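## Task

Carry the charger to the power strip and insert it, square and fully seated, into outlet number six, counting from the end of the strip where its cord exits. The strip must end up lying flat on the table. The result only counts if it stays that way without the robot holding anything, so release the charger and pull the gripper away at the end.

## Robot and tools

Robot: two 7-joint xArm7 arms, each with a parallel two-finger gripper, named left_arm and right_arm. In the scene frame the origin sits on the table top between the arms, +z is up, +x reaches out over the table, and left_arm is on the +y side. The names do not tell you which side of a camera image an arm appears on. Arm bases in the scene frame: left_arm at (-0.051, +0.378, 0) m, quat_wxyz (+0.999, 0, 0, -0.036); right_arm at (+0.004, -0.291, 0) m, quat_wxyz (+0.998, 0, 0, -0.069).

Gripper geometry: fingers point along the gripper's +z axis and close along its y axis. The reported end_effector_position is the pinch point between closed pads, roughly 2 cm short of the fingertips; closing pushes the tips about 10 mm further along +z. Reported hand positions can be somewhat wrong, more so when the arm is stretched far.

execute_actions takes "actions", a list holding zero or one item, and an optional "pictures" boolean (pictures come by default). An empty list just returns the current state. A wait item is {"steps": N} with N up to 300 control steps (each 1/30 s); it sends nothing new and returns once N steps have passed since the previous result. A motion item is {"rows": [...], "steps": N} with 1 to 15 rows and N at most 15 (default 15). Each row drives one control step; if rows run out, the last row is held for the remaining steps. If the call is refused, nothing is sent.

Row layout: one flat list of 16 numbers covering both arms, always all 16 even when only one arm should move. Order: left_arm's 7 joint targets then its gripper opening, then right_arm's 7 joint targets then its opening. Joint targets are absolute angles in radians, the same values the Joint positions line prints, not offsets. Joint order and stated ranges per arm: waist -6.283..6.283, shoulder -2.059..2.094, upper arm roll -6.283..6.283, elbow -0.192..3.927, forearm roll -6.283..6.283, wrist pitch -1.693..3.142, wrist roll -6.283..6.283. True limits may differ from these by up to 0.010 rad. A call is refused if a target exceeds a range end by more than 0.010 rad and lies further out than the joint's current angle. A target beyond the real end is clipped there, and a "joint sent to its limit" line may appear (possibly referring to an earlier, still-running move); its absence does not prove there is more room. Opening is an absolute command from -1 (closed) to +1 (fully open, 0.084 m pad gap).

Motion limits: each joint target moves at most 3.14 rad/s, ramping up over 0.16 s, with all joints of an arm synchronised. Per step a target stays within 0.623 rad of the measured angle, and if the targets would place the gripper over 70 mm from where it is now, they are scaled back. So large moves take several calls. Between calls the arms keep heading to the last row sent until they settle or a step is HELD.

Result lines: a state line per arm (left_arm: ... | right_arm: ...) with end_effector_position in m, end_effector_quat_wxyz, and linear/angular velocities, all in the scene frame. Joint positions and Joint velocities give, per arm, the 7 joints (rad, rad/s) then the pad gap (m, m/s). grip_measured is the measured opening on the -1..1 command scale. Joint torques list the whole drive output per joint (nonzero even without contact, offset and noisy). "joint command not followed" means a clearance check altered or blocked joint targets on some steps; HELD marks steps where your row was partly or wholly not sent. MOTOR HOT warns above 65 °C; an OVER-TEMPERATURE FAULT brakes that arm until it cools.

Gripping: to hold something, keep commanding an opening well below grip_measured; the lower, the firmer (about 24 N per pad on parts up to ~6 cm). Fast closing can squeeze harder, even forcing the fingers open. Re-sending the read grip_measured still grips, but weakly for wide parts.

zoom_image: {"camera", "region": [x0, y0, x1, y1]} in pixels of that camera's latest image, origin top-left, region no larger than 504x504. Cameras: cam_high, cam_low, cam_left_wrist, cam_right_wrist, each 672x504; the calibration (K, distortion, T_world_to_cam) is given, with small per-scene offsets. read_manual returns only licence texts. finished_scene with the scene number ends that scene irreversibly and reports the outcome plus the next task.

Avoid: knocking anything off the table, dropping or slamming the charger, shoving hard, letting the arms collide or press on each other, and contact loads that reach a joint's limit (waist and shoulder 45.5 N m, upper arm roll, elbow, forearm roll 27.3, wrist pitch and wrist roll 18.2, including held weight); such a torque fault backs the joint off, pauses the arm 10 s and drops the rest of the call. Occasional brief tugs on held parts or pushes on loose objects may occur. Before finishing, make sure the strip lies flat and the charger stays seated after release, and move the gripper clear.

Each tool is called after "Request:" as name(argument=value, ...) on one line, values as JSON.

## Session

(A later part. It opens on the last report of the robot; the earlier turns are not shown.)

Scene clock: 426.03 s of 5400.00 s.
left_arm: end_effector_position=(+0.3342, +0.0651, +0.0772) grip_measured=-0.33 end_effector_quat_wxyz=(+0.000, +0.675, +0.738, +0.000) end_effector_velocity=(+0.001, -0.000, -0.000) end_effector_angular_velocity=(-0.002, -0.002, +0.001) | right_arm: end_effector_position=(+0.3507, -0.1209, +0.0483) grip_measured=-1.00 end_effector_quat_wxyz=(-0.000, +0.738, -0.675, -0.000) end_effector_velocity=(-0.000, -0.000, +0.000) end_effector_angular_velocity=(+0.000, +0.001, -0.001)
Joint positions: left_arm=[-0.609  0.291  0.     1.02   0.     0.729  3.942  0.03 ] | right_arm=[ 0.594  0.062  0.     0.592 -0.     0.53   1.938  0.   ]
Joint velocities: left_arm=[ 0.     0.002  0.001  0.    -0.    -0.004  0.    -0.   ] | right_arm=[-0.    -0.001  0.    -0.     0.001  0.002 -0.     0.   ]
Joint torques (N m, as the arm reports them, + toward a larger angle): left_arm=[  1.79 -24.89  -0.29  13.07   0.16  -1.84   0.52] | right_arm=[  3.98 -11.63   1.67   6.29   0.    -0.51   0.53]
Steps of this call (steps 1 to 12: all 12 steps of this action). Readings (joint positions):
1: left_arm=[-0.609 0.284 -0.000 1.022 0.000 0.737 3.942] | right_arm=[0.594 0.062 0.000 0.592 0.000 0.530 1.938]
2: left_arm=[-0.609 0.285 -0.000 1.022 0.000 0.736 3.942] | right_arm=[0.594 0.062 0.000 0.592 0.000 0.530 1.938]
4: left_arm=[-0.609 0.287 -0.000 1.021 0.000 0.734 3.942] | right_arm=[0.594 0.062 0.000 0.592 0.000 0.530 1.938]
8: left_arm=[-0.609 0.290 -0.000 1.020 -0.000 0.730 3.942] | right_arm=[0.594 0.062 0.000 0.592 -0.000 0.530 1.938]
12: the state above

Free so far; continue down.

Request:
execute_actions(actions=[{"rows": [[-0.60876,0.29339,0,1.01905,0,0.72566,3.94194,-1,0.5945,0.0623,0,0.592,0,0.5297,1.9376,-1],[-0.60876,0.29339,0,1.01905,0,0.72566,3.94194,-1,0.5945,0.0623,0,0.592,0,0.5297,1.9376,-1],[-0.60876,0.29537,0,1.01847,0,0.7231,3.94194,-1,0.5945,0.0623,0,0.592,0,0.5297,1.9376,-1],[-0.60876,0.29537,0,1.01847,0,0.7231,3.94194,-1,0.5945,0.0623,0,0.592,0,0.5297,1.9376,-1],[-0.60876,0.29736,0,1.0179,0,0.72054,3.94194,-1,0.5945,0.0623,0,0.592,0,0.5297,1.9376,-1],[-0.60876,0.29736,0,1.0179,0,0.72054,3.94194,-1,0.5945,0.0623,0,0.592,0,0.5297,1.9376,-1],[-0.60876,0.29936,0,1.01734,0,0.71798,3.94194,-1,0.5945,0.0623,0,0.592,0,0.5297,1.9376,-1],[-0.60876,0.29936,0,1.01734,0,0.71798,3.94194,-1,0.5945,0.0623,0,0.592,0,0.5297,1.9376,-1],[-0.60876,0.30137,0,1.01679,0,0.71542,3.94194,-1,0.5945,0.0623,0,0.592,0,0.5297,1.9376,-1],[-0.60876,0.30137,0,1.01679,0,0.71542,3.94194,-1,0.5945,0.0623,0,0.592,0,0.5297,1.9376,-1],[-0.60876,0.30338,0,1.01625,0,0.71287,3.94194,-1,0.5945,0.0623,0,0.592,0,0.5297,1.9376,-1],[-0.60876,0.30338,0,1.01625,0,0.71287,3.94194,-1,0.5945,0.0623,0,0.592,0,0.5297,1.9376,-1],[-0.60876,0.3054,0,1.01572,0,0.71032,3.94194,-1,0.5945,0.0623,0,0.592,0,0.5297,1.9376,-1]], "steps": 15}], pictures=false)

Request:
execute_actions(actions=[{"steps": 15}], pictures=false)

Scene clock: 444.57 s of 5400.00 s.
left_arm: end_effector_position=(+0.3342, +0.0651, +0.0711) grip_measured=-0.33 end_effector_quat_wxyz=(-0.000, +0.675, +0.738, +0.000) end_effector_velocity=(+0.002, -0.000, -0.011) end_effector_angular_velocity=(-0.001, -0.004, +0.001) | right_arm: end_effector_position=(+0.3507, -0.1209, +0.0483) grip_measured=-1.00 end_effector_quat_wxyz=(-0.000, +0.738, -0.675, -0.000) end_effector_velocity=(+0.000, +0.000, +0.000) end_effector_angular_velocity=(-0.000, -0.001, +0.001)
Joint positions: left_arm=[-0.609  0.303  0.     1.016  0.     0.713  3.942  0.03 ] | right_arm=[0.595 0.062 0.    0.592 0.    0.53  1.938 0.   ]
Joint velocities: left_arm=[ 0.     0.024  0.002 -0.004  0.001 -0.032 -0.    -0.   ] | right_arm=[ 0.    -0.001 -0.     0.001 -0.001 -0.    -0.     0.   ]
Joint torques (N m, as the arm reports them, + toward a larger angle): left_arm=[  1.78 -25.35  -0.2   12.86   0.02  -1.53   0.59] | right_arm=[  3.77 -11.62   1.38   6.33   0.34  -0.6    0.38]
Steps of this call (steps 1 to 15: the robot went on to your last target; steps 16 to 90: nothing new was sent; then 15.03 s passed at rest; steps 91 to 105: all 15 steps of this action). Readings (joint positions):
91: left_arm=[-0.609 0.291 -0.000 1.020 -0.000 0.728 3.942] | right_arm=[0.594 0.062 -0.000 0.592 0.000 0.530 1.938]
92: left_arm=[-0.609 0.292 -0.000 1.020 0.000 0.728 3.942] | right_arm=[0.594 0.062 -0.000 0.592 -0.000 0.530 1.938]
94: left_arm=[-0.609 0.293 -0.000 1.019 0.000 0.726 3.942] | right_arm=[0.595 0.062 -0.000 0.592 0.000 0.530 1.938]
98: left_arm=[-0.609 0.297 0.000 1.018 -0.000 0.722 3.942] | right_arm=[0.594 0.062 0.000 0.592 -0.000 0.530 1.938]
105: the state above

Scene clock: 445.07 s of 5400.00 s.
left_arm: end_effector_position=(+0.3343, +0.0651, +0.0702) grip_measured=-0.33 end_effector_quat_wxyz=(+0.000, +0.675, +0.738, +0.000) end_effector_velocity=(+0.000, +0.000, -0.000) end_effector_angular_velocity=(-0.000, +0.000, +0.001) | right_arm: end_effector_position=(+0.3507, -0.1209, +0.0483) grip_measured=-1.00 end_effector_quat_wxyz=(-0.000, +0.738, -0.675, -0.000) end_effector_velocity=(-0.000, -0.000, -0.000) end_effector_angular_velocity=(+0.000, +0.000, -0.001)
Joint positions: left_arm=[-0.609  0.305  0.     1.016  0.     0.71   3.942  0.03 ] | right_arm=[ 0.594  0.062 -0.     0.592  0.     0.53   1.938  0.   ]
Joint velocities: left_arm=[ 0.001  0.001  0.    -0.    -0.    -0.001 -0.    -0.   ] | right_arm=[-0.    -0.    -0.    -0.001  0.001 -0.     0.     0.   ]
Joint torques (N m, as the arm reports them, + toward a larger angle): left_arm=[  1.39 -24.14  -0.41  12.57  -0.04  -1.91   0.51] | right_arm=[  4.33 -11.72   1.18   6.6    0.32  -0.62   0.46]
Steps of this call (steps 1 to 15: the robot went on to your last target). Readings (joint positions):
1: left_arm=[-0.609 0.304 0.000 1.016 0.000 0.712 3.942] | right_arm=[0.595 0.062 0.000 0.592 0.000 0.530 1.938]
2: left_arm=[-0.609 0.304 0.000 1.016 0.000 0.712 3.942] | right_arm=[0.595 0.062 0.000 0.592 0.000 0.530 1.938]
4: left_arm=[-0.609 0.305 0.000 1.016 0.000 0.711 3.942] | right_arm=[0.595 0.062 0.000 0.592 0.000 0.530 1.938]
8: left_arm=[-0.609 0.305 0.000 1.016 0.000 0.711 3.942] | right_arm=[0.594 0.062 -0.000 0.592 -0.000 0.530 1.938]
15: the state above
All arms were judged still, so your last target was given up. Only a new action makes them travel on or press farther. Fingers that are still opening or closing keep moving.

Request:
execute_actions(actions=[{"rows": [[-0.60876,0.30743,0,1.0152,0,0.70777,3.94194,-1,0.5945,0.0623,0,0.592,0,0.5297,1.9376,-1],[-0.60876,0.30743,0,1.0152,0,0.70777,3.94194,-1,0.5945,0.0623,0,0.592,0,0.5297,1.9376,-1],[-0.60876,0.30743,0,1.0152,0,0.70777,3.94194,-1,0.5945,0.0623,0,0.592,0,0.5297,1.9376,-1],[-0.60876,0.30946,0,1.01468,0,0.70522,3.94194,-1,0.5945,0.0623,0,0.592,0,0.5297,1.9376,-1],[-0.60876,0.30946,0,1.01468,0,0.70522,3.94194,-1,0.5945,0.0623,0,0.592,0,0.5297,1.9376,-1],[-0.60876,0.30946,0,1.01468,0,0.70522,3.94194,-1,0.5945,0.0623,0,0.592,0,0.5297,1.9376,-1],[-0.60876,0.3115,0,1.01418,0,0.70268,3.94194,-1,0.5945,0.0623,0,0.592,0,0.5297,1.9376,-1],[-0.60876,0.3115,0,1.01418,0,0.70268,3.94194,-1,0.5945,0.0623,0,0.592,0,0.5297,1.9376,-1],[-0.60876,0.3115,0,1.01418,0,0.70268,3.94194,-1,0.5945,0.0623,0,0.592,0,0.5297,1.9376,-1],[-0.60876,0.31355,0,1.01369,0,0.70014,3.94194,-1,0.5945,0.0623,0,0.592,0,0.5297,1.9376,-1],[-0.60876,0.31355,0,1.01369,0,0.70014,3.94194,-1,0.5945,0.0623,0,0.592,0,0.5297,1.9376,-1],[-0.60876,0.31355,0,1.01369,0,0.70014,3.94194,-1,0.5945,0.0623,0,0.592,0,0.5297,1.9376,-1],[-0.60876,0.31561,0,1.01321,0,0.6976,3.94194,-1,0.5945,0.0623,0,0.592,0,0.5297,1.9376,-1]], "steps": 15}], pictures=false)

Request:
execute_actions(actions=[{"rows": [[-0.60876,0.31768,0,1.01273,0,0.69505,3.94194,-1,0.5945,0.0623,0,0.592,0,0.5297,1.9376,-1]], "steps": 15}], pictures=false)

Request:
execute_actions(actions=[{"steps": 30}])

Scene clock: 465.23 s of 5400.00 s.
left_arm: end_effector_position=(+0.3346, +0.0636, +0.0677) grip_measured=-0.33 end_effector_quat_wxyz=(+0.002, +0.676, +0.737, -0.000) end_effector_velocity=(+0.001, -0.004, -0.005) end_effector_angular_velocity=(-0.008, -0.008, -0.006) | right_arm: end_effector_position=(+0.3507, -0.1209, +0.0483) grip_measured=-1.00 end_effector_quat_wxyz=(-0.000, +0.738, -0.675, -0.000) end_effector_velocity=(+0.000, -0.001, +0.000) end_effector_angular_velocity=(-0.000, -0.000, -0.001)
Joint positions: left_arm=[-0.609  0.311 -0.001  1.015 -0.     0.7    3.942  0.03 ] | right_arm=[ 0.594  0.062 -0.     0.592 -0.     0.53   1.938  0.   ]
Joint velocities: left_arm=[-0.002  0.014 -0.003 -0.001 -0.001 -0.026  0.002  0.   ] | right_arm=[-0.     0.    -0.001  0.    -0.    -0.    -0.     0.   ]
Joint torques (N m, as the arm reports them, + toward a larger angle): left_arm=[  3.9  -15.36   1.02   9.57   0.77  -2.78   0.59] | right_arm=[  4.17 -12.18   1.21   6.44   0.12  -0.51   0.46]
Steps of this call (steps 1 to 90: nothing new was sent; then 16.67 s passed at rest; steps 91 to 105: all 15 steps of this action). Readings (joint positions):
91: left_arm=[-0.609 0.305 0.000 1.016 -0.000 0.710 3.942] | right_arm=[0.595 0.062 0.000 0.592 0.000 0.530 1.938]
92: left_arm=[-0.609 0.306 -0.000 1.016 -0.000 0.710 3.942] | right_arm=[0.594 0.062 -0.000 0.592 0.000 0.530 1.938]
94: left_arm=[-0.609 0.306 -0.000 1.016 -0.000 0.709 3.942] | right_arm=[0.594 0.062 0.000 0.592 -0.000 0.530 1.938]
98: left_arm=[-0.609 0.308 -0.000 1.015 -0.000 0.707 3.942] | right_arm=[0.594 0.062 -0.000 0.592 -0.000 0.530 1.938]
105: the state above

Scene clock: 465.73 s of 5400.00 s.
left_arm: end_effector_position=(+0.3343, +0.0644, +0.0642) grip_measured=-0.33 end_effector_quat_wxyz=(+0.001, +0.675, +0.738, -0.000) end_effector_velocity=(-0.002, +0.004, -0.002) end_effector_angular_velocity=(+0.009, +0.008, +0.001) | right_arm: end_effector_position=(+0.3507, -0.1209, +0.0483) grip_measured=-1.00 end_effector_quat_wxyz=(-0.000, +0.738, -0.675, -0.000) end_effector_velocity=(-0.001, -0.001, -0.001) end_effector_angular_velocity=(-0.001, +0.002, -0.001)
Joint positions: left_arm=[-0.609  0.318 -0.001  1.013 -0.     0.694  3.942  0.03 ] | right_arm=[0.595 0.062 0.    0.592 0.    0.53  1.938 0.   ]
Joint velocities: left_arm=[ 0.001 -0.001  0.002 -0.005  0.002  0.008 -0.    -0.   ] | right_arm=[ 0.     0.001 -0.001 -0.002  0.    -0.001 -0.     0.   ]
Joint torques (N m, as the arm reports them, + toward a larger angle): left_arm=[  5.23 -19.58   1.74   8.73   1.18  -0.1    0.75] | right_arm=[  4.11 -11.66   1.45   6.55   0.22  -0.83   0.57]
Steps of this call (steps 1 to 15: all 15 steps of this action). Readings (joint positions):
1: left_arm=[-0.609 0.312 -0.001 1.015 -0.000 0.699 3.942] | right_arm=[0.594 0.062 -0.000 0.592 -0.000 0.530 1.938]
2: left_arm=[-0.609 0.313 -0.001 1.015 -0.000 0.698 3.942] | right_arm=[0.595 0.062 -0.000 0.592 0.000 0.530 1.938]
4: left_arm=[-0.609 0.317 -0.001 1.014 -0.000 0.695 3.942] | right_arm=[0.595 0.062 0.000 0.592 0.000 0.530 1.938]
8: left_arm=[-0.609 0.318 -0.001 1.014 -0.000 0.693 3.942] | right_arm=[0.595 0.062 0.000 0.592 0.000 0.530 1.938]
15: the state above

Scene clock: 466.73 s of 5400.00 s.
left_arm: end_effector_position=(+0.3342, +0.0652, +0.0640) grip_measured=-0.33 end_effector_quat_wxyz=(-0.000, +0.675, +0.738, +0.000) end_effector_velocity=(-0.000, +0.001, -0.001) end_effector_angular_velocity=(+0.001, +0.002, +0.002) | right_arm: end_effector_position=(+0.3507, -0.1209, +0.0483) grip_measured=-1.00 end_effector_quat_wxyz=(-0.000, +0.738, -0.675, -0.000) end_effector_velocity=(-0.000, -0.001, -0.000) end_effector_angular_velocity=(-0.001, +0.001, -0.001)
Joint positions: left_arm=[-0.609  0.318  0.     1.013  0.     0.695  3.942  0.03 ] | right_arm=[0.595 0.062 0.    0.592 0.    0.53  1.938 0.   ]
Joint velocities: left_arm=[ 0.     0.002  0.001  0.    -0.     0.    -0.001 -0.   ] | right_arm=[ 0.    -0.001 -0.002 -0.001 -0.001  0.001 -0.     0.   ]
Joint torques (N m, as the arm reports them, + toward a larger angle): left_arm=[  4.69 -19.7    1.33   8.96   1.08  -0.19   0.63] | right_arm=[  3.77 -11.68   1.47   6.48   0.05  -0.58   0.37]
Steps of this call (steps 1 to 15: the robot went on to your last target; steps 16 to 30: nothing new was sent). Readings (joint positions):
1: left_arm=[-0.609 0.318 -0.000 1.013 -0.000 0.694 3.942] | right_arm=[0.595 0.062 0.000 0.592 0.000 0.530 1.938]
2: left_arm=[-0.609 0.318 -0.000 1.013 -0.000 0.694 3.942] | right_arm=[0.595 0.062 0.000 0.592 0.000 0.530 1.938]
4: left_arm=[-0.609 0.318 -0.000 1.013 -0.000 0.694 3.942] | right_arm=[0.595 0.062 0.000 0.592 0.000 0.530 1.938]
8: left_arm=[-0.609 0.318 -0.000 1.013 -0.000 0.695 3.942] | right_arm=[0.595 0.062 0.000 0.592 0.000 0.530 1.938]
30: the state above
All arms were judged still, so your last target was given up. Only a new action makes them travel on or press farther. Fingers that are still opening or closing keep moving.
camera_calibration (this result's frames):
cam_left_wrist: T_world_to_cam=[[0.996549, 0.0829827, -0.00207942, -0.302531], [0.08297, -0.996536, -0.00558018, 0.104034], [-0.00253528, 0.00538839, -0.999982, 0.191358], [0, 0, 0, 1]] pos_world=[0.29334, 0.127748, 0.191306]
cam_right_wrist: T_world_to_cam=[[-0.995238, -0.0971226, 0.0083282, 0.366416], [-0.0971835, 0.99524, -0.00723845, 0.219791], [-0.00758554, -0.00801334, -0.999939, 0.184364], [0, 0, 0, 1]] pos_world=[0.38743, -0.18168, 0.182892]

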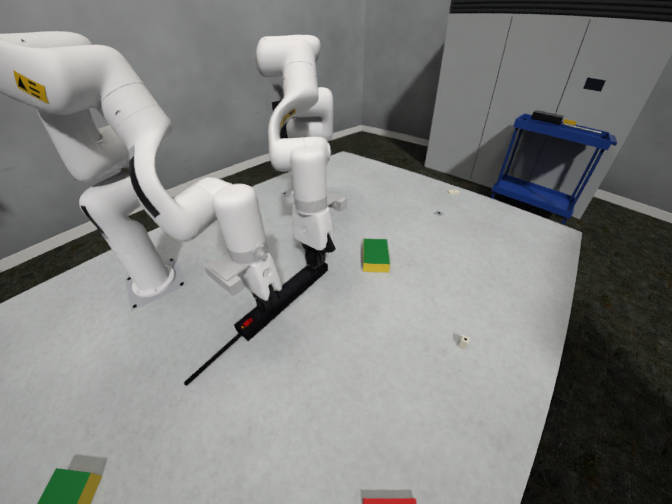

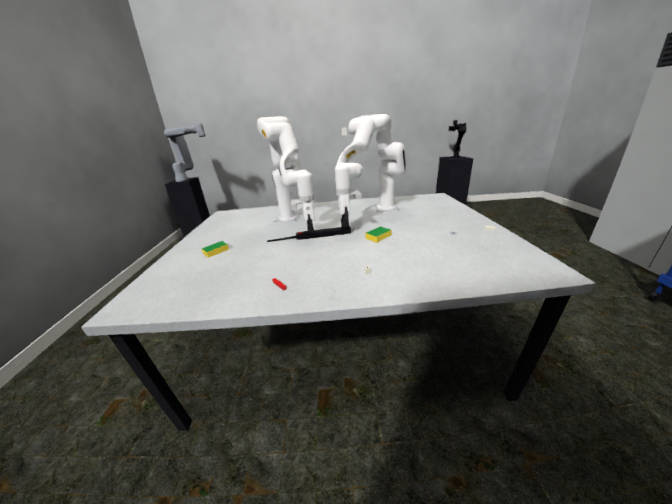

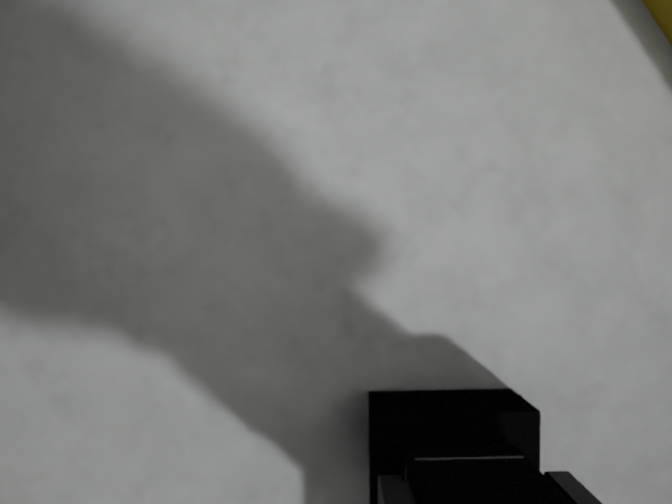

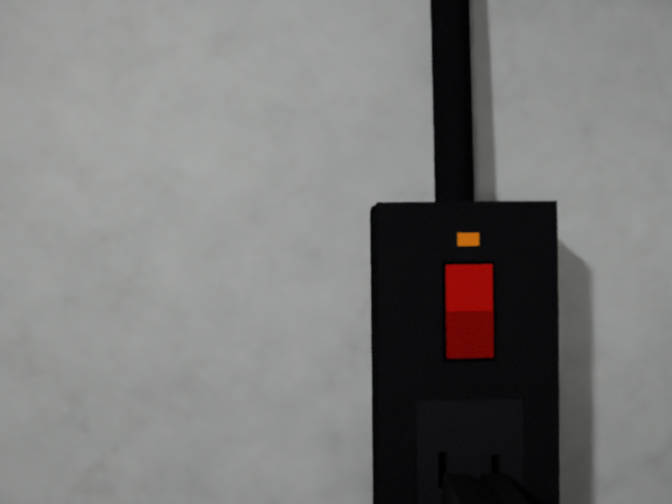

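Request:
execute_actions(actions=[{"rows": [[-0.60876,0.31871,0,1.0125,0,0.69379,3.94194,-1,0.5945,0.0623,0,0.592,0,0.5297,1.9376,-1],[-0.60876,0.31871,0,1.0125,0,0.69379,3.94194,-1,0.5945,0.0623,0,0.592,0,0.5297,1.9376,-1],[-0.60876,0.31871,0,1.0125,0,0.69379,3.94194,-1,0.5945,0.0623,0,0.592,0,0.5297,1.9376,-1],[-0.60876,0.31975,0,1.01227,0,0.69252,3.94194,-1,0.5945,0.0623,0,0.592,0,0.5297,1.9376,-1]], "steps": 15}], pictures=false)

Request:
execute_actions(actions=[{"steps": 25}], pictures=false)

Scene clock: 479.70 s of 5400.00 s.
left_arm: end_effector_position=(+0.3342, +0.0652, +0.0631) grip_measured=-0.33 end_effector_quat_wxyz=(-0.000, +0.675, +0.738, +0.000) end_effector_velocity=(+0.001, +0.001, -0.001) end_effector_angular_velocity=(+0.001, +0.001, +0.002) | right_arm: end_effector_position=(+0.3507, -0.1209, +0.0483) grip_measured=-1.00 end_effector_quat_wxyz=(-0.000, +0.738, -0.675, -0.000) end_effector_velocity=(-0.001, -0.001, -0.001) end_effector_angular_velocity=(-0.002, +0.003, -0.001)
Joint positions: left_arm=[-0.609  0.32   0.     1.012  0.     0.693  3.942  0.03 ] | right_arm=[ 0.594  0.062 -0.     0.592 -0.     0.53   1.938  0.   ]
Joint velocities: left_arm=[ 0.002  0.002  0.001  0.    -0.    -0.001  0.    -0.   ] | right_arm=[-0.    -0.    -0.001 -0.002 -0.001  0.001  0.     0.   ]
Joint torques (N m, as the arm reports them, + toward a larger angle): left_arm=[  3.75 -18.82   0.97   9.13   0.77  -0.89   0.69] | right_arm=[  4.5  -11.86   1.17   6.33   0.28  -0.58   0.45]
Steps of this call (steps 1 to 90: nothing new was sent; then 9.47 s passed at rest; steps 91 to 105: all 15 steps of this action). Readings (joint positions):
91: left_arm=[-0.609 0.318 0.000 1.013 0.000 0.695 3.942] | right_arm=[0.594 0.062 0.000 0.592 0.000 0.530 1.938]
92: left_arm=[-0.609 0.318 0.000 1.013 0.000 0.695 3.942] | right_arm=[0.594 0.062 -0.000 0.592 -0.000 0.530 1.938]
94: left_arm=[-0.609 0.318 0.000 1.013 -0.000 0.695 3.942] | right_arm=[0.594 0.062 -0.000 0.592 0.000 0.530 1.938]
98: left_arm=[-0.609 0.319 0.000 1.012 0.000 0.693 3.942] | right_arm=[0.594 0.062 -0.000 0.592 0.000 0.530 1.938]
105: the state above

Scene clock: 480.53 s of 5400.00 s.
left_arm: end_effector_position=(+0.3342, +0.0651, +0.0630) grip_measured=-0.33 end_effector_quat_wxyz=(-0.000, +0.675, +0.738, +0.000) end_effector_velocity=(-0.000, -0.000, +0.000) end_effector_angular_velocity=(+0.000, -0.000, -0.001) | right_arm: end_effector_position=(+0.3507, -0.1209, +0.0483) grip_measured=-1.00 end_effector_quat_wxyz=(-0.000, +0.738, -0.675, -0.000) end_effector_velocity=(+0.000, -0.000, -0.000) end_effector_angular_velocity=(+0.001, -0.000, -0.002)
Joint positions: left_arm=[-0.609  0.32   0.     1.012  0.     0.693  3.942  0.03 ] | right_arm=[ 0.594  0.062 -0.     0.592 -0.     0.53   1.938  0.   ]
Joint velocities: left_arm=[-0.001 -0.     0.001 -0.    -0.    -0.     0.001 -0.   ] | right_arm=[ 0.     0.    -0.001 -0.     0.001 -0.001 -0.     0.   ]
Joint torques (N m, as the arm reports them, + toward a larger angle): left_arm=[  3.43 -18.89   0.76   9.34   0.69  -1.05   0.68] | right_arm=[  4.1  -12.09   1.19   6.43   0.28  -0.54   0.47]
Steps of this call (steps 1 to 15: the robot went on to your last target; steps 16 to 25: nothing new was sent). Readings (joint positions):
1: left_arm=[-0.609 0.320 0.000 1.012 0.000 0.693 3.942] | right_arm=[0.594 0.062 -0.000 0.592 -0.000 0.530 1.938]
2: left_arm=[-0.609 0.320 0.000 1.012 0.000 0.693 3.942] | right_arm=[0.594 0.062 -0.000 0.592 -0.000 0.530 1.938]
4: left_arm=[-0.609 0.320 0.000 1.012 0.000 0.693 3.942] | right_arm=[0.594 0.062 -0.000 0.592 -0.000 0.530 1.938]
8: left_arm=[-0.609 0.320 0.000 1.012 0.000 0.693 3.942] | right_arm=[0.594 0.062 -0.000 0.592 -0.000 0.530 1.938]
25: the state above
All arms were judged still, so your last target was given up. Only a new action makes them travel on or press farther. Fingers that are still opening or closing keep moving.

Request:
execute_actions(actions=[{"rows": [[-0.60876,0.32079,0,1.01204,0,0.69125,3.94194,-1,0.5945,0.0623,0,0.592,0,0.5297,1.9376,-1],[-0.60876,0.32079,0,1.01204,0,0.69125,3.94194,-1,0.5945,0.0623,0,0.592,0,0.5297,1.9376,-1],[-0.60876,0.32079,0,1.01204,0,0.69125,3.94194,-1,0.5945,0.0623,0,0.592,0,0.5297,1.9376,-1],[-0.60876,0.32183,0,1.01181,0,0.68998,3.94194,-1,0.5945,0.0623,0,0.592,0,0.5297,1.9376,-1],[-0.60876,0.32183,0,1.01181,0,0.68998,3.94194,-1,0.5945,0.0623,0,0.592,0,0.5297,1.9376,-1],[-0.60876,0.32183,0,1.01181,0,0.68998,3.94194,-1,0.5945,0.0623,0,0.592,0,0.5297,1.9376,-1],[-0.60876,0.32287,0,1.01159,0,0.68872,3.94194,-1,0.5945,0.0623,0,0.592,0,0.5297,1.9376,-1]], "steps": 15}], pictures=false)

Request:
execute_actions(actions=[{"steps": 15}], pictures=false)

Scene clock: 497.40 s of 5400.00 s.
left_arm: end_effector_position=(+0.3343, +0.0651, +0.0622) grip_measured=-0.33 end_effector_quat_wxyz=(+0.000, +0.675, +0.738, +0.000) end_effector_velocity=(-0.001, -0.002, -0.001) end_effector_angular_velocity=(+0.000, +0.000, -0.003) | right_arm: end_effector_position=(+0.3507, -0.1209, +0.0483) grip_measured=-1.00 end_effector_quat_wxyz=(-0.000, +0.738, -0.675, -0.000) end_effector_velocity=(-0.001, -0.000, -0.000) end_effector_angular_velocity=(-0.001, +0.001, +0.001)
Joint positions: left_arm=[-0.609  0.321  0.     1.012 -0.     0.69   3.942  0.03 ] | right_arm=[ 0.594  0.062 -0.     0.592 -0.     0.53   1.938  0.   ]
Joint velocities: left_arm=[-0.002  0.003 -0.002  0.001  0.001 -0.002 -0.001 -0.   ] | right_arm=[-0.     0.     0.001 -0.001 -0.001  0.     0.     0.   ]
Joint torques (N m, as the arm reports them, + toward a larger angle): left_arm=[  3.11 -15.14   0.48   9.1    0.67  -2.39   0.62] | right_arm=[  4.27 -11.36   1.56   6.38  -0.05  -0.65   0.37]
Steps of this call (steps 1 to 90: nothing new was sent; then 13.37 s passed at rest; steps 91 to 105: all 15 steps of this action). Readings (joint positions):
91: left_arm=[-0.609 0.320 0.000 1.012 0.000 0.692 3.942] | right_arm=[0.594 0.062 -0.000 0.592 0.000 0.530 1.938]
92: left_arm=[-0.609 0.320 -0.000 1.012 0.000 0.692 3.942] | right_arm=[0.594 0.062 -0.000 0.592 0.000 0.530 1.938]
94: left_arm=[-0.609 0.320 0.000 1.012 0.000 0.692 3.942] | right_arm=[0.594 0.062 -0.000 0.592 -0.000 0.530 1.938]
98: left_arm=[-0.609 0.321 0.000 1.012 -0.000 0.691 3.942] | right_arm=[0.594 0.062 -0.000 0.592 -0.000 0.530 1.938]
105: the state above

Scene clock: 497.90 s of 5400.00 s.
left_arm: end_effector_position=(+0.3343, +0.0651, +0.0616) grip_measured=-0.33 end_effector_quat_wxyz=(+0.000, +0.675, +0.738, +0.000) end_effector_velocity=(-0.001, -0.001, -0.002) end_effector_angular_velocity=(+0.001, +0.001, -0.001) | right_arm: end_effector_position=(+0.3507, -0.1209, +0.0483) grip_measured=-1.00 end_effector_quat_wxyz=(-0.000, +0.738, -0.675, -0.000) end_effector_velocity=(+0.000, -0.000, +0.000) end_effector_angular_velocity=(-0.000, -0.001, +0.000)
Joint positions: left_arm=[-0.609  0.323  0.     1.012  0.     0.689  3.942  0.03 ] | right_arm=[ 0.594  0.062 -0.     0.592 -0.     0.53   1.938  0.   ]
Joint velocities: left_arm=[-0.002  0.006 -0.     0.    -0.    -0.005 -0.001  0.   ] | right_arm=[-0.    -0.    -0.     0.    -0.001  0.     0.     0.   ]
Joint torques (N m, as the arm reports them, + toward a larger angle): left_arm=[  2.98 -14.82   0.45   9.17   0.54  -2.45   0.66] | right_arm=[  4.28 -11.91   1.52   6.38   0.    -0.54   0.37]
Steps of this call (steps 1 to 15: the robot went on to your last target). Readings (joint positions):
1: left_arm=[-0.609 0.322 0.000 1.012 -0.000 0.690 3.942] | right_arm=[0.594 0.062 -0.000 0.592 -0.000 0.530 1.938]
2: left_arm=[-0.609 0.322 0.000 1.012 -0.000 0.690 3.942] | right_arm=[0.594 0.062 -0.000 0.592 -0.000 0.530 1.938]
4: left_arm=[-0.609 0.322 0.000 1.012 -0.000 0.690 3.942] | right_arm=[0.594 0.062 -0.000 0.592 -0.000 0.530 1.938]
8: left_arm=[-0.609 0.322 0.000 1.012 0.000 0.689 3.942] | right_arm=[0.594 0.062 -0.000 0.592 -0.000 0.530 1.938]
15: the state above
All arms were judged still, so your last target was given up. Only a new action makes them travel on or press farther. Fingers that are still opening or closing keep moving.

Request:
execute_actions(actions=[{"rows": [[-0.60876,0.3215,0,1.0119,0,0.6904,3.94194,-0.3,0.5945,0.0603,0,0.5924,0,0.5321,1.9376,-1],[-0.60876,0.3215,0,1.0119,0,0.6904,3.94194,-0.2,0.5945,0.0574,0,0.5928,0,0.5354,1.9376,-1],[-0.60876,0.3215,0,1.0119,0,0.6904,3.94194,0,0.5945,0.0517,0,0.5938,0,0.5421,1.9376,-1],[-0.60876,0.3215,0,1.0119,0,0.6904,3.94194,0.2,0.5945,0.0432,0,0.5952,0,0.552,1.9376,-1],[-0.60876,0.3215,0,1.0119,0,0.6904,3.94194,0.4,0.5945,0.0318,0,0.5971,0,0.5653,1.9376,-1],[-0.60876,0.3215,0,1.0119,0,0.6904,3.94194,0.5,0.5945,0.0147,0,0.5999,0,0.5852,1.9376,-1],[-0.60876,0.3215,0,1.0119,0,0.6904,3.94194,0.5,0.5945,0.0147,0,0.5999,0,0.5852,1.9376,-1],[-0.60876,0.3215,0,1.0119,0,0.6904,3.94194,0.5,0.5945,0.0147,0,0.5999,0,0.5852,1.9376,-1],[-0.60876,0.3054,0,1.01572,0,0.71032,3.94194,0.5,0.5945,-0.015,0,0.61,0,0.625,1.9376,-1],[-0.60876,0.28553,0,1.02147,0,0.73594,3.94194,0.5,0.5945,-0.05,0,0.623,0,0.673,1.9376,-1],[-0.60876,0.26638,0,1.02818,0,0.7618,3.94194,0.5,0.5945,-0.085,0,0.639,0,0.724,1.9376,-1],[-0.60876,0.24,0,1.04,0,0.80,3.94194,0.5,0.5945,-0.12,0,0.657,0,0.777,1.9376,-1],[-0.60876,0.214,0,1.055,0,0.841,3.94194,0.5,0.5945,-0.15,0,0.672,0,0.822,1.9376,-1],[-0.60876,0.19,0,1.071,0,0.881,3.94194,0.5,0.5945,-0.1786,0,0.6865,0,0.8651,1.9376,-1],[-0.60876,0.1679,0,1.0886,0,0.9207,3.94194,0.5,0.5945,-0.1786,0,0.6865,0,0.8651,1.9376,-1]], "steps": 15}], pictures=false)

Request:
execute_actions(actions=[{"rows": [[-0.60876,0.1679,0,1.0886,0,0.9207,3.94194,0.5,0.5945,-0.1786,0,0.6865,0,0.8651,1.9376,-1],[-0.60876,0.1679,0,1.0886,0,0.9207,3.94194,0.5,0.5945,-0.1786,0,0.6865,0,0.8651,1.9376,-1],[-0.60876,0.1679,0,1.0886,0,0.9207,3.94194,0.5,0.5945,-0.1786,0,0.6865,0,0.8651,1.9376,-1],[-0.60876,0.1679,0,1.0886,0,0.9207,3.94194,0.5,0.5945,-0.1786,0,0.6865,0,0.8651,1.9376,-1],[-0.45,-0.1,0,0.85,0,0.95,3.94194,0.5,0.3,-0.4,0,0.6,0,1.0,1.9376,-1]], "steps": 15}], pictures=false)

Request:
execute_actions(actions=[{"steps": 20}])

Request:
zoom_image(camera="cam_high", region=[260, 225, 350, 300])

Request:
zoom_image(camera="cam_low", region=[300, 205, 370, 245])

Scene clock: 528.40 s of 5400.00 s.
left_arm: end_effector_position=(+0.3337, +0.0657, +0.0948) grip_measured=+0.49 end_effector_quat_wxyz=(-0.003, +0.675, +0.738, -0.000) end_effector_velocity=(+0.022, -0.018, +0.345) end_effector_angular_velocity=(-0.042, -0.051, +0.002) | right_arm: end_effector_position=(+0.3519, -0.1200, +0.1049) grip_measured=-1.00 end_effector_quat_wxyz=(+0.002, +0.738, -0.675, -0.001) end_effector_velocity=(+0.033, +0.014, +0.380) end_effector_angular_velocity=(+0.045, -0.092, -0.004)
Joint positions: left_arm=[-0.609  0.258  0.     1.034  0.     0.781  3.942  0.065] | right_arm=[ 0.595 -0.08   0.     0.639  0.     0.723  1.938  0.   ]
Joint velocities: left_arm=[ 0.    -0.591  0.     0.309 -0.001  0.834 -0.001  0.   ] | right_arm=[-0.002 -0.822 -0.003  0.406 -0.     1.126  0.     0.   ]
Joint torques (N m, as the arm reports them, + toward a larger angle): left_arm=[  1.64 -28.34  -0.24  14.82   0.07  -1.76   0.58] | right_arm=[  1.65 -17.55  -0.35  13.4   -0.34  -2.2    0.39]
Steps of this call (steps 1 to 90: nothing new was sent; then 27.00 s passed at rest; steps 91 to 105: all 15 steps of this action). Readings (joint positions):
91: left_arm=[-0.609 0.323 0.000 1.012 0.000 0.689 3.942] | right_arm=[0.595 0.062 0.000 0.592 0.000 0.530 1.938]
92: left_arm=[-0.609 0.323 0.000 1.012 -0.000 0.689 3.942] | right_arm=[0.595 0.062 0.000 0.592 0.000 0.530 1.938]
94: left_arm=[-0.609 0.326 0.001 1.008 0.000 0.689 3.942] | right_arm=[0.595 0.060 0.001 0.592 0.000 0.534 1.938]
98: left_arm=[-0.608 0.326 0.001 1.008 0.000 0.690 3.942] | right_arm=[0.595 0.037 0.002 0.592 0.000 0.565 1.938]
105: the state above

Scene clock: 528.90 s of 5400.00 s.
left_arm: end_effector_position=(+0.3202, +0.1573, +0.1745) grip_measured=+0.49 end_effector_quat_wxyz=(+0.001, +0.620, +0.785, +0.000) end_effector_velocity=(-0.047, +0.108, +0.025) end_effector_angular_velocity=(+0.005, +0.010, +0.160) | right_arm: end_effector_position=(+0.3447, -0.2214, +0.1810) grip_measured=-1.00 end_effector_quat_wxyz=(-0.001, +0.646, -0.763, -0.000) end_effector_velocity=(-0.038, -0.189, +0.071) end_effector_angular_velocity=(+0.011, -0.025, -0.511)
Joint positions: left_arm=[-0.466 -0.07   0.003  0.877  0.     0.944  3.942  0.065] | right_arm=[ 0.343 -0.366 -0.004  0.612 -0.     0.976  1.938  0.   ]
Joint velocities: left_arm=[ 0.187 -0.336 -0.029 -0.289 -0.001  0.058 -0.001 -0.   ] | right_arm=[-0.498 -0.402 -0.015 -0.124 -0.001  0.251  0.     0.   ]
Joint torques (N m, as the arm reports them, + toward a larger angle): left_arm=[ -4.12 -11.89  -1.81  14.41  -0.07  -1.68   0.56] | right_arm=[11.01 -5.37  3.07 14.19  0.01 -1.87  0.31]
Steps of this call (steps 1 to 15: all 15 steps of this action). Readings (joint positions):
1: left_arm=[-0.609 0.238 0.000 1.046 0.000 0.811 3.942] | right_arm=[0.595 -0.107 0.000 0.653 0.000 0.759 1.938]
2: left_arm=[-0.609 0.218 0.000 1.058 0.000 0.840 3.942] | right_arm=[0.595 -0.130 0.000 0.665 0.000 0.789 1.938]
4: left_arm=[-0.609 0.188 -0.000 1.079 0.000 0.879 3.942] | right_arm=[0.595 -0.158 -0.000 0.679 0.000 0.827 1.938]
8: left_arm=[-0.584 0.131 -0.005 1.042 -0.000 0.911 3.942] | right_arm=[0.552 -0.201 0.006 0.666 0.000 0.873 1.938]
15: the state above

Scene clock: 529.57 s of 5400.00 s.
left_arm: end_effector_position=(+0.3150, +0.1666, +0.1760) grip_measured=+0.49 end_effector_quat_wxyz=(-0.000, +0.614, +0.789, -0.000) end_effector_velocity=(-0.000, -0.000, +0.000) end_effector_angular_velocity=(-0.001, -0.000, +0.000) | right_arm: end_effector_position=(+0.3395, -0.2363, +0.1859) grip_measured=-1.00 end_effector_quat_wxyz=(+0.000, +0.631, -0.776, -0.000) end_effector_velocity=(+0.000, -0.001, +0.000) end_effector_angular_velocity=(-0.001, -0.001, -0.001)
Joint positions: left_arm=[-0.45  -0.1   -0.     0.85  -0.     0.95   3.942  0.065] | right_arm=[ 0.3   -0.4    0.     0.6    0.     1.     1.938  0.   ]
Joint velocities: left_arm=[-0.001 -0.002  0.    -0.001 -0.001 -0.    -0.     0.   ] | right_arm=[-0.001 -0.    -0.001  0.    -0.001 -0.    -0.     0.   ]
Joint torques (N m, as the arm reports them, + toward a larger angle): left_arm=[  1.77 -17.34  -0.02  14.04   0.13  -1.78   0.58] | right_arm=[  1.85 -10.68  -0.14  14.8    0.1   -1.85   0.46]
Steps of this call (steps 1 to 20: the robot went on to your last target). Readings (joint positions):
1: left_arm=[-0.462 -0.079 0.002 0.869 0.000 0.946 3.942] | right_arm=[0.330 -0.377 -0.004 0.609 -0.000 0.983 1.938]
2: left_arm=[-0.458 -0.085 0.001 0.863 0.000 0.947 3.942] | right_arm=[0.321 -0.384 -0.003 0.606 -0.000 0.988 1.938]
4: left_arm=[-0.455 -0.091 -0.001 0.857 -0.000 0.949 3.942] | right_arm=[0.311 -0.391 0.000 0.603 0.000 0.994 1.938]
8: left_arm=[-0.452 -0.097 -0.001 0.852 -0.000 0.950 3.942] | right_arm=[0.304 -0.397 0.001 0.600 0.000 0.998 1.938]
20: the state above
camera_calibration (this result's frames):
cam_left_wrist: T_world_to_cam=[[0.970977, 0.239165, -0.00205295, -0.309547], [0.239151, -0.970967, -0.00547996, 0.153839], [-0.00330396, 0.00482995, -0.999983, 0.303148], [0, 0, 0, 1]] pos_world=[0.264774, 0.221941, 0.30335]
cam_right_wrist: T_world_to_cam=[[-0.980642, 0.195626, 0.00847136, 0.407161], [0.195566, 0.980663, -0.00733592, 0.231739], [-0.00974265, -0.0055372, -0.999937, 0.322313], [0, 0, 0, 1]] pos_world=[0.357099, -0.305124, 0.320544]

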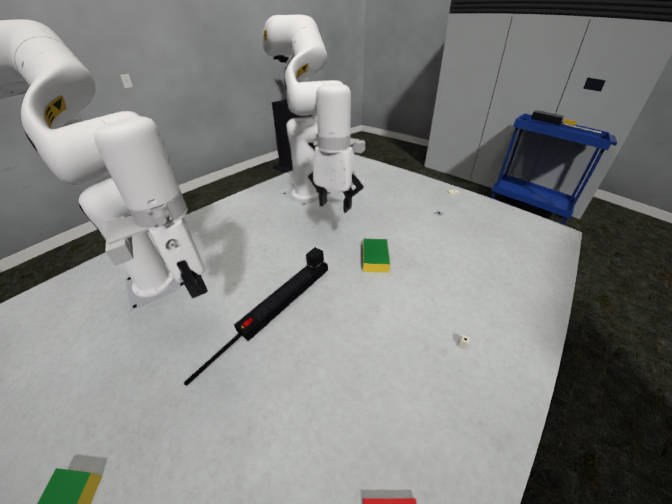

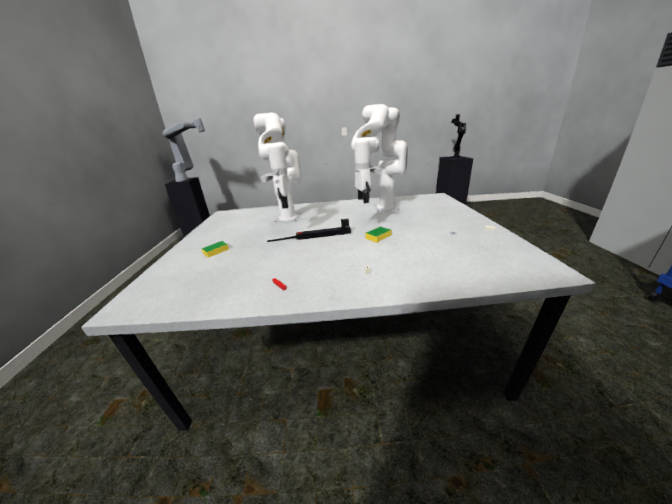

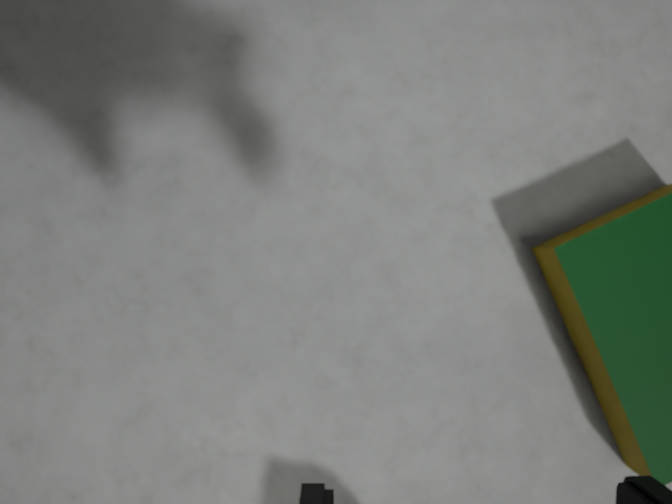

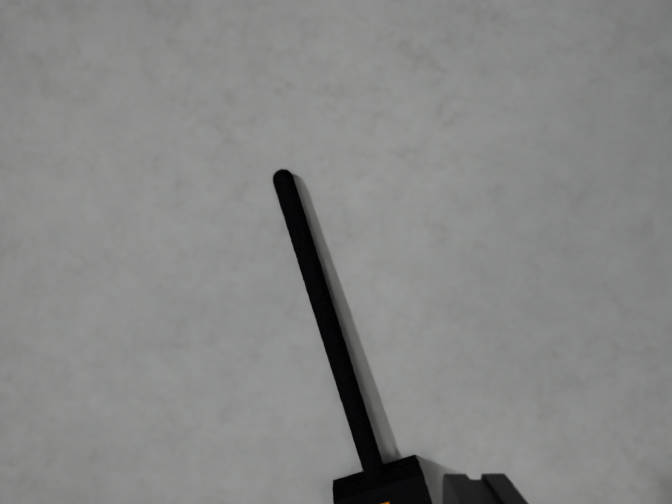

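Region (260, 225, 350, 300) of cam_high's 672x504 image, scaled by 5.600, with more detail than that image has.

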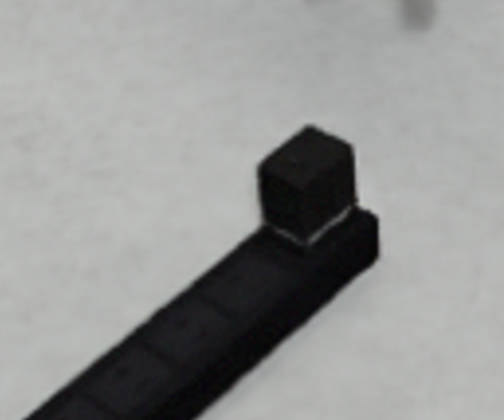

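Region (300, 205, 370, 245) of cam_low's 672x504 image, scaled by 7.200, with more detail than that image has; it fills the top 288 rows of this view, and the rest is white.

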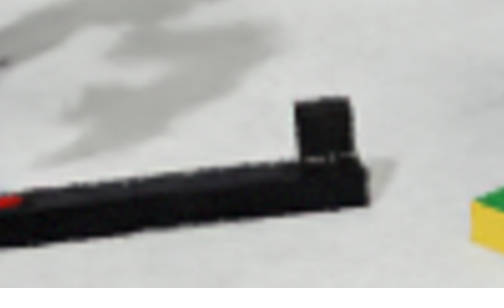

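Request:
finished_scene(scene=1)

The scene is finished: the task was done.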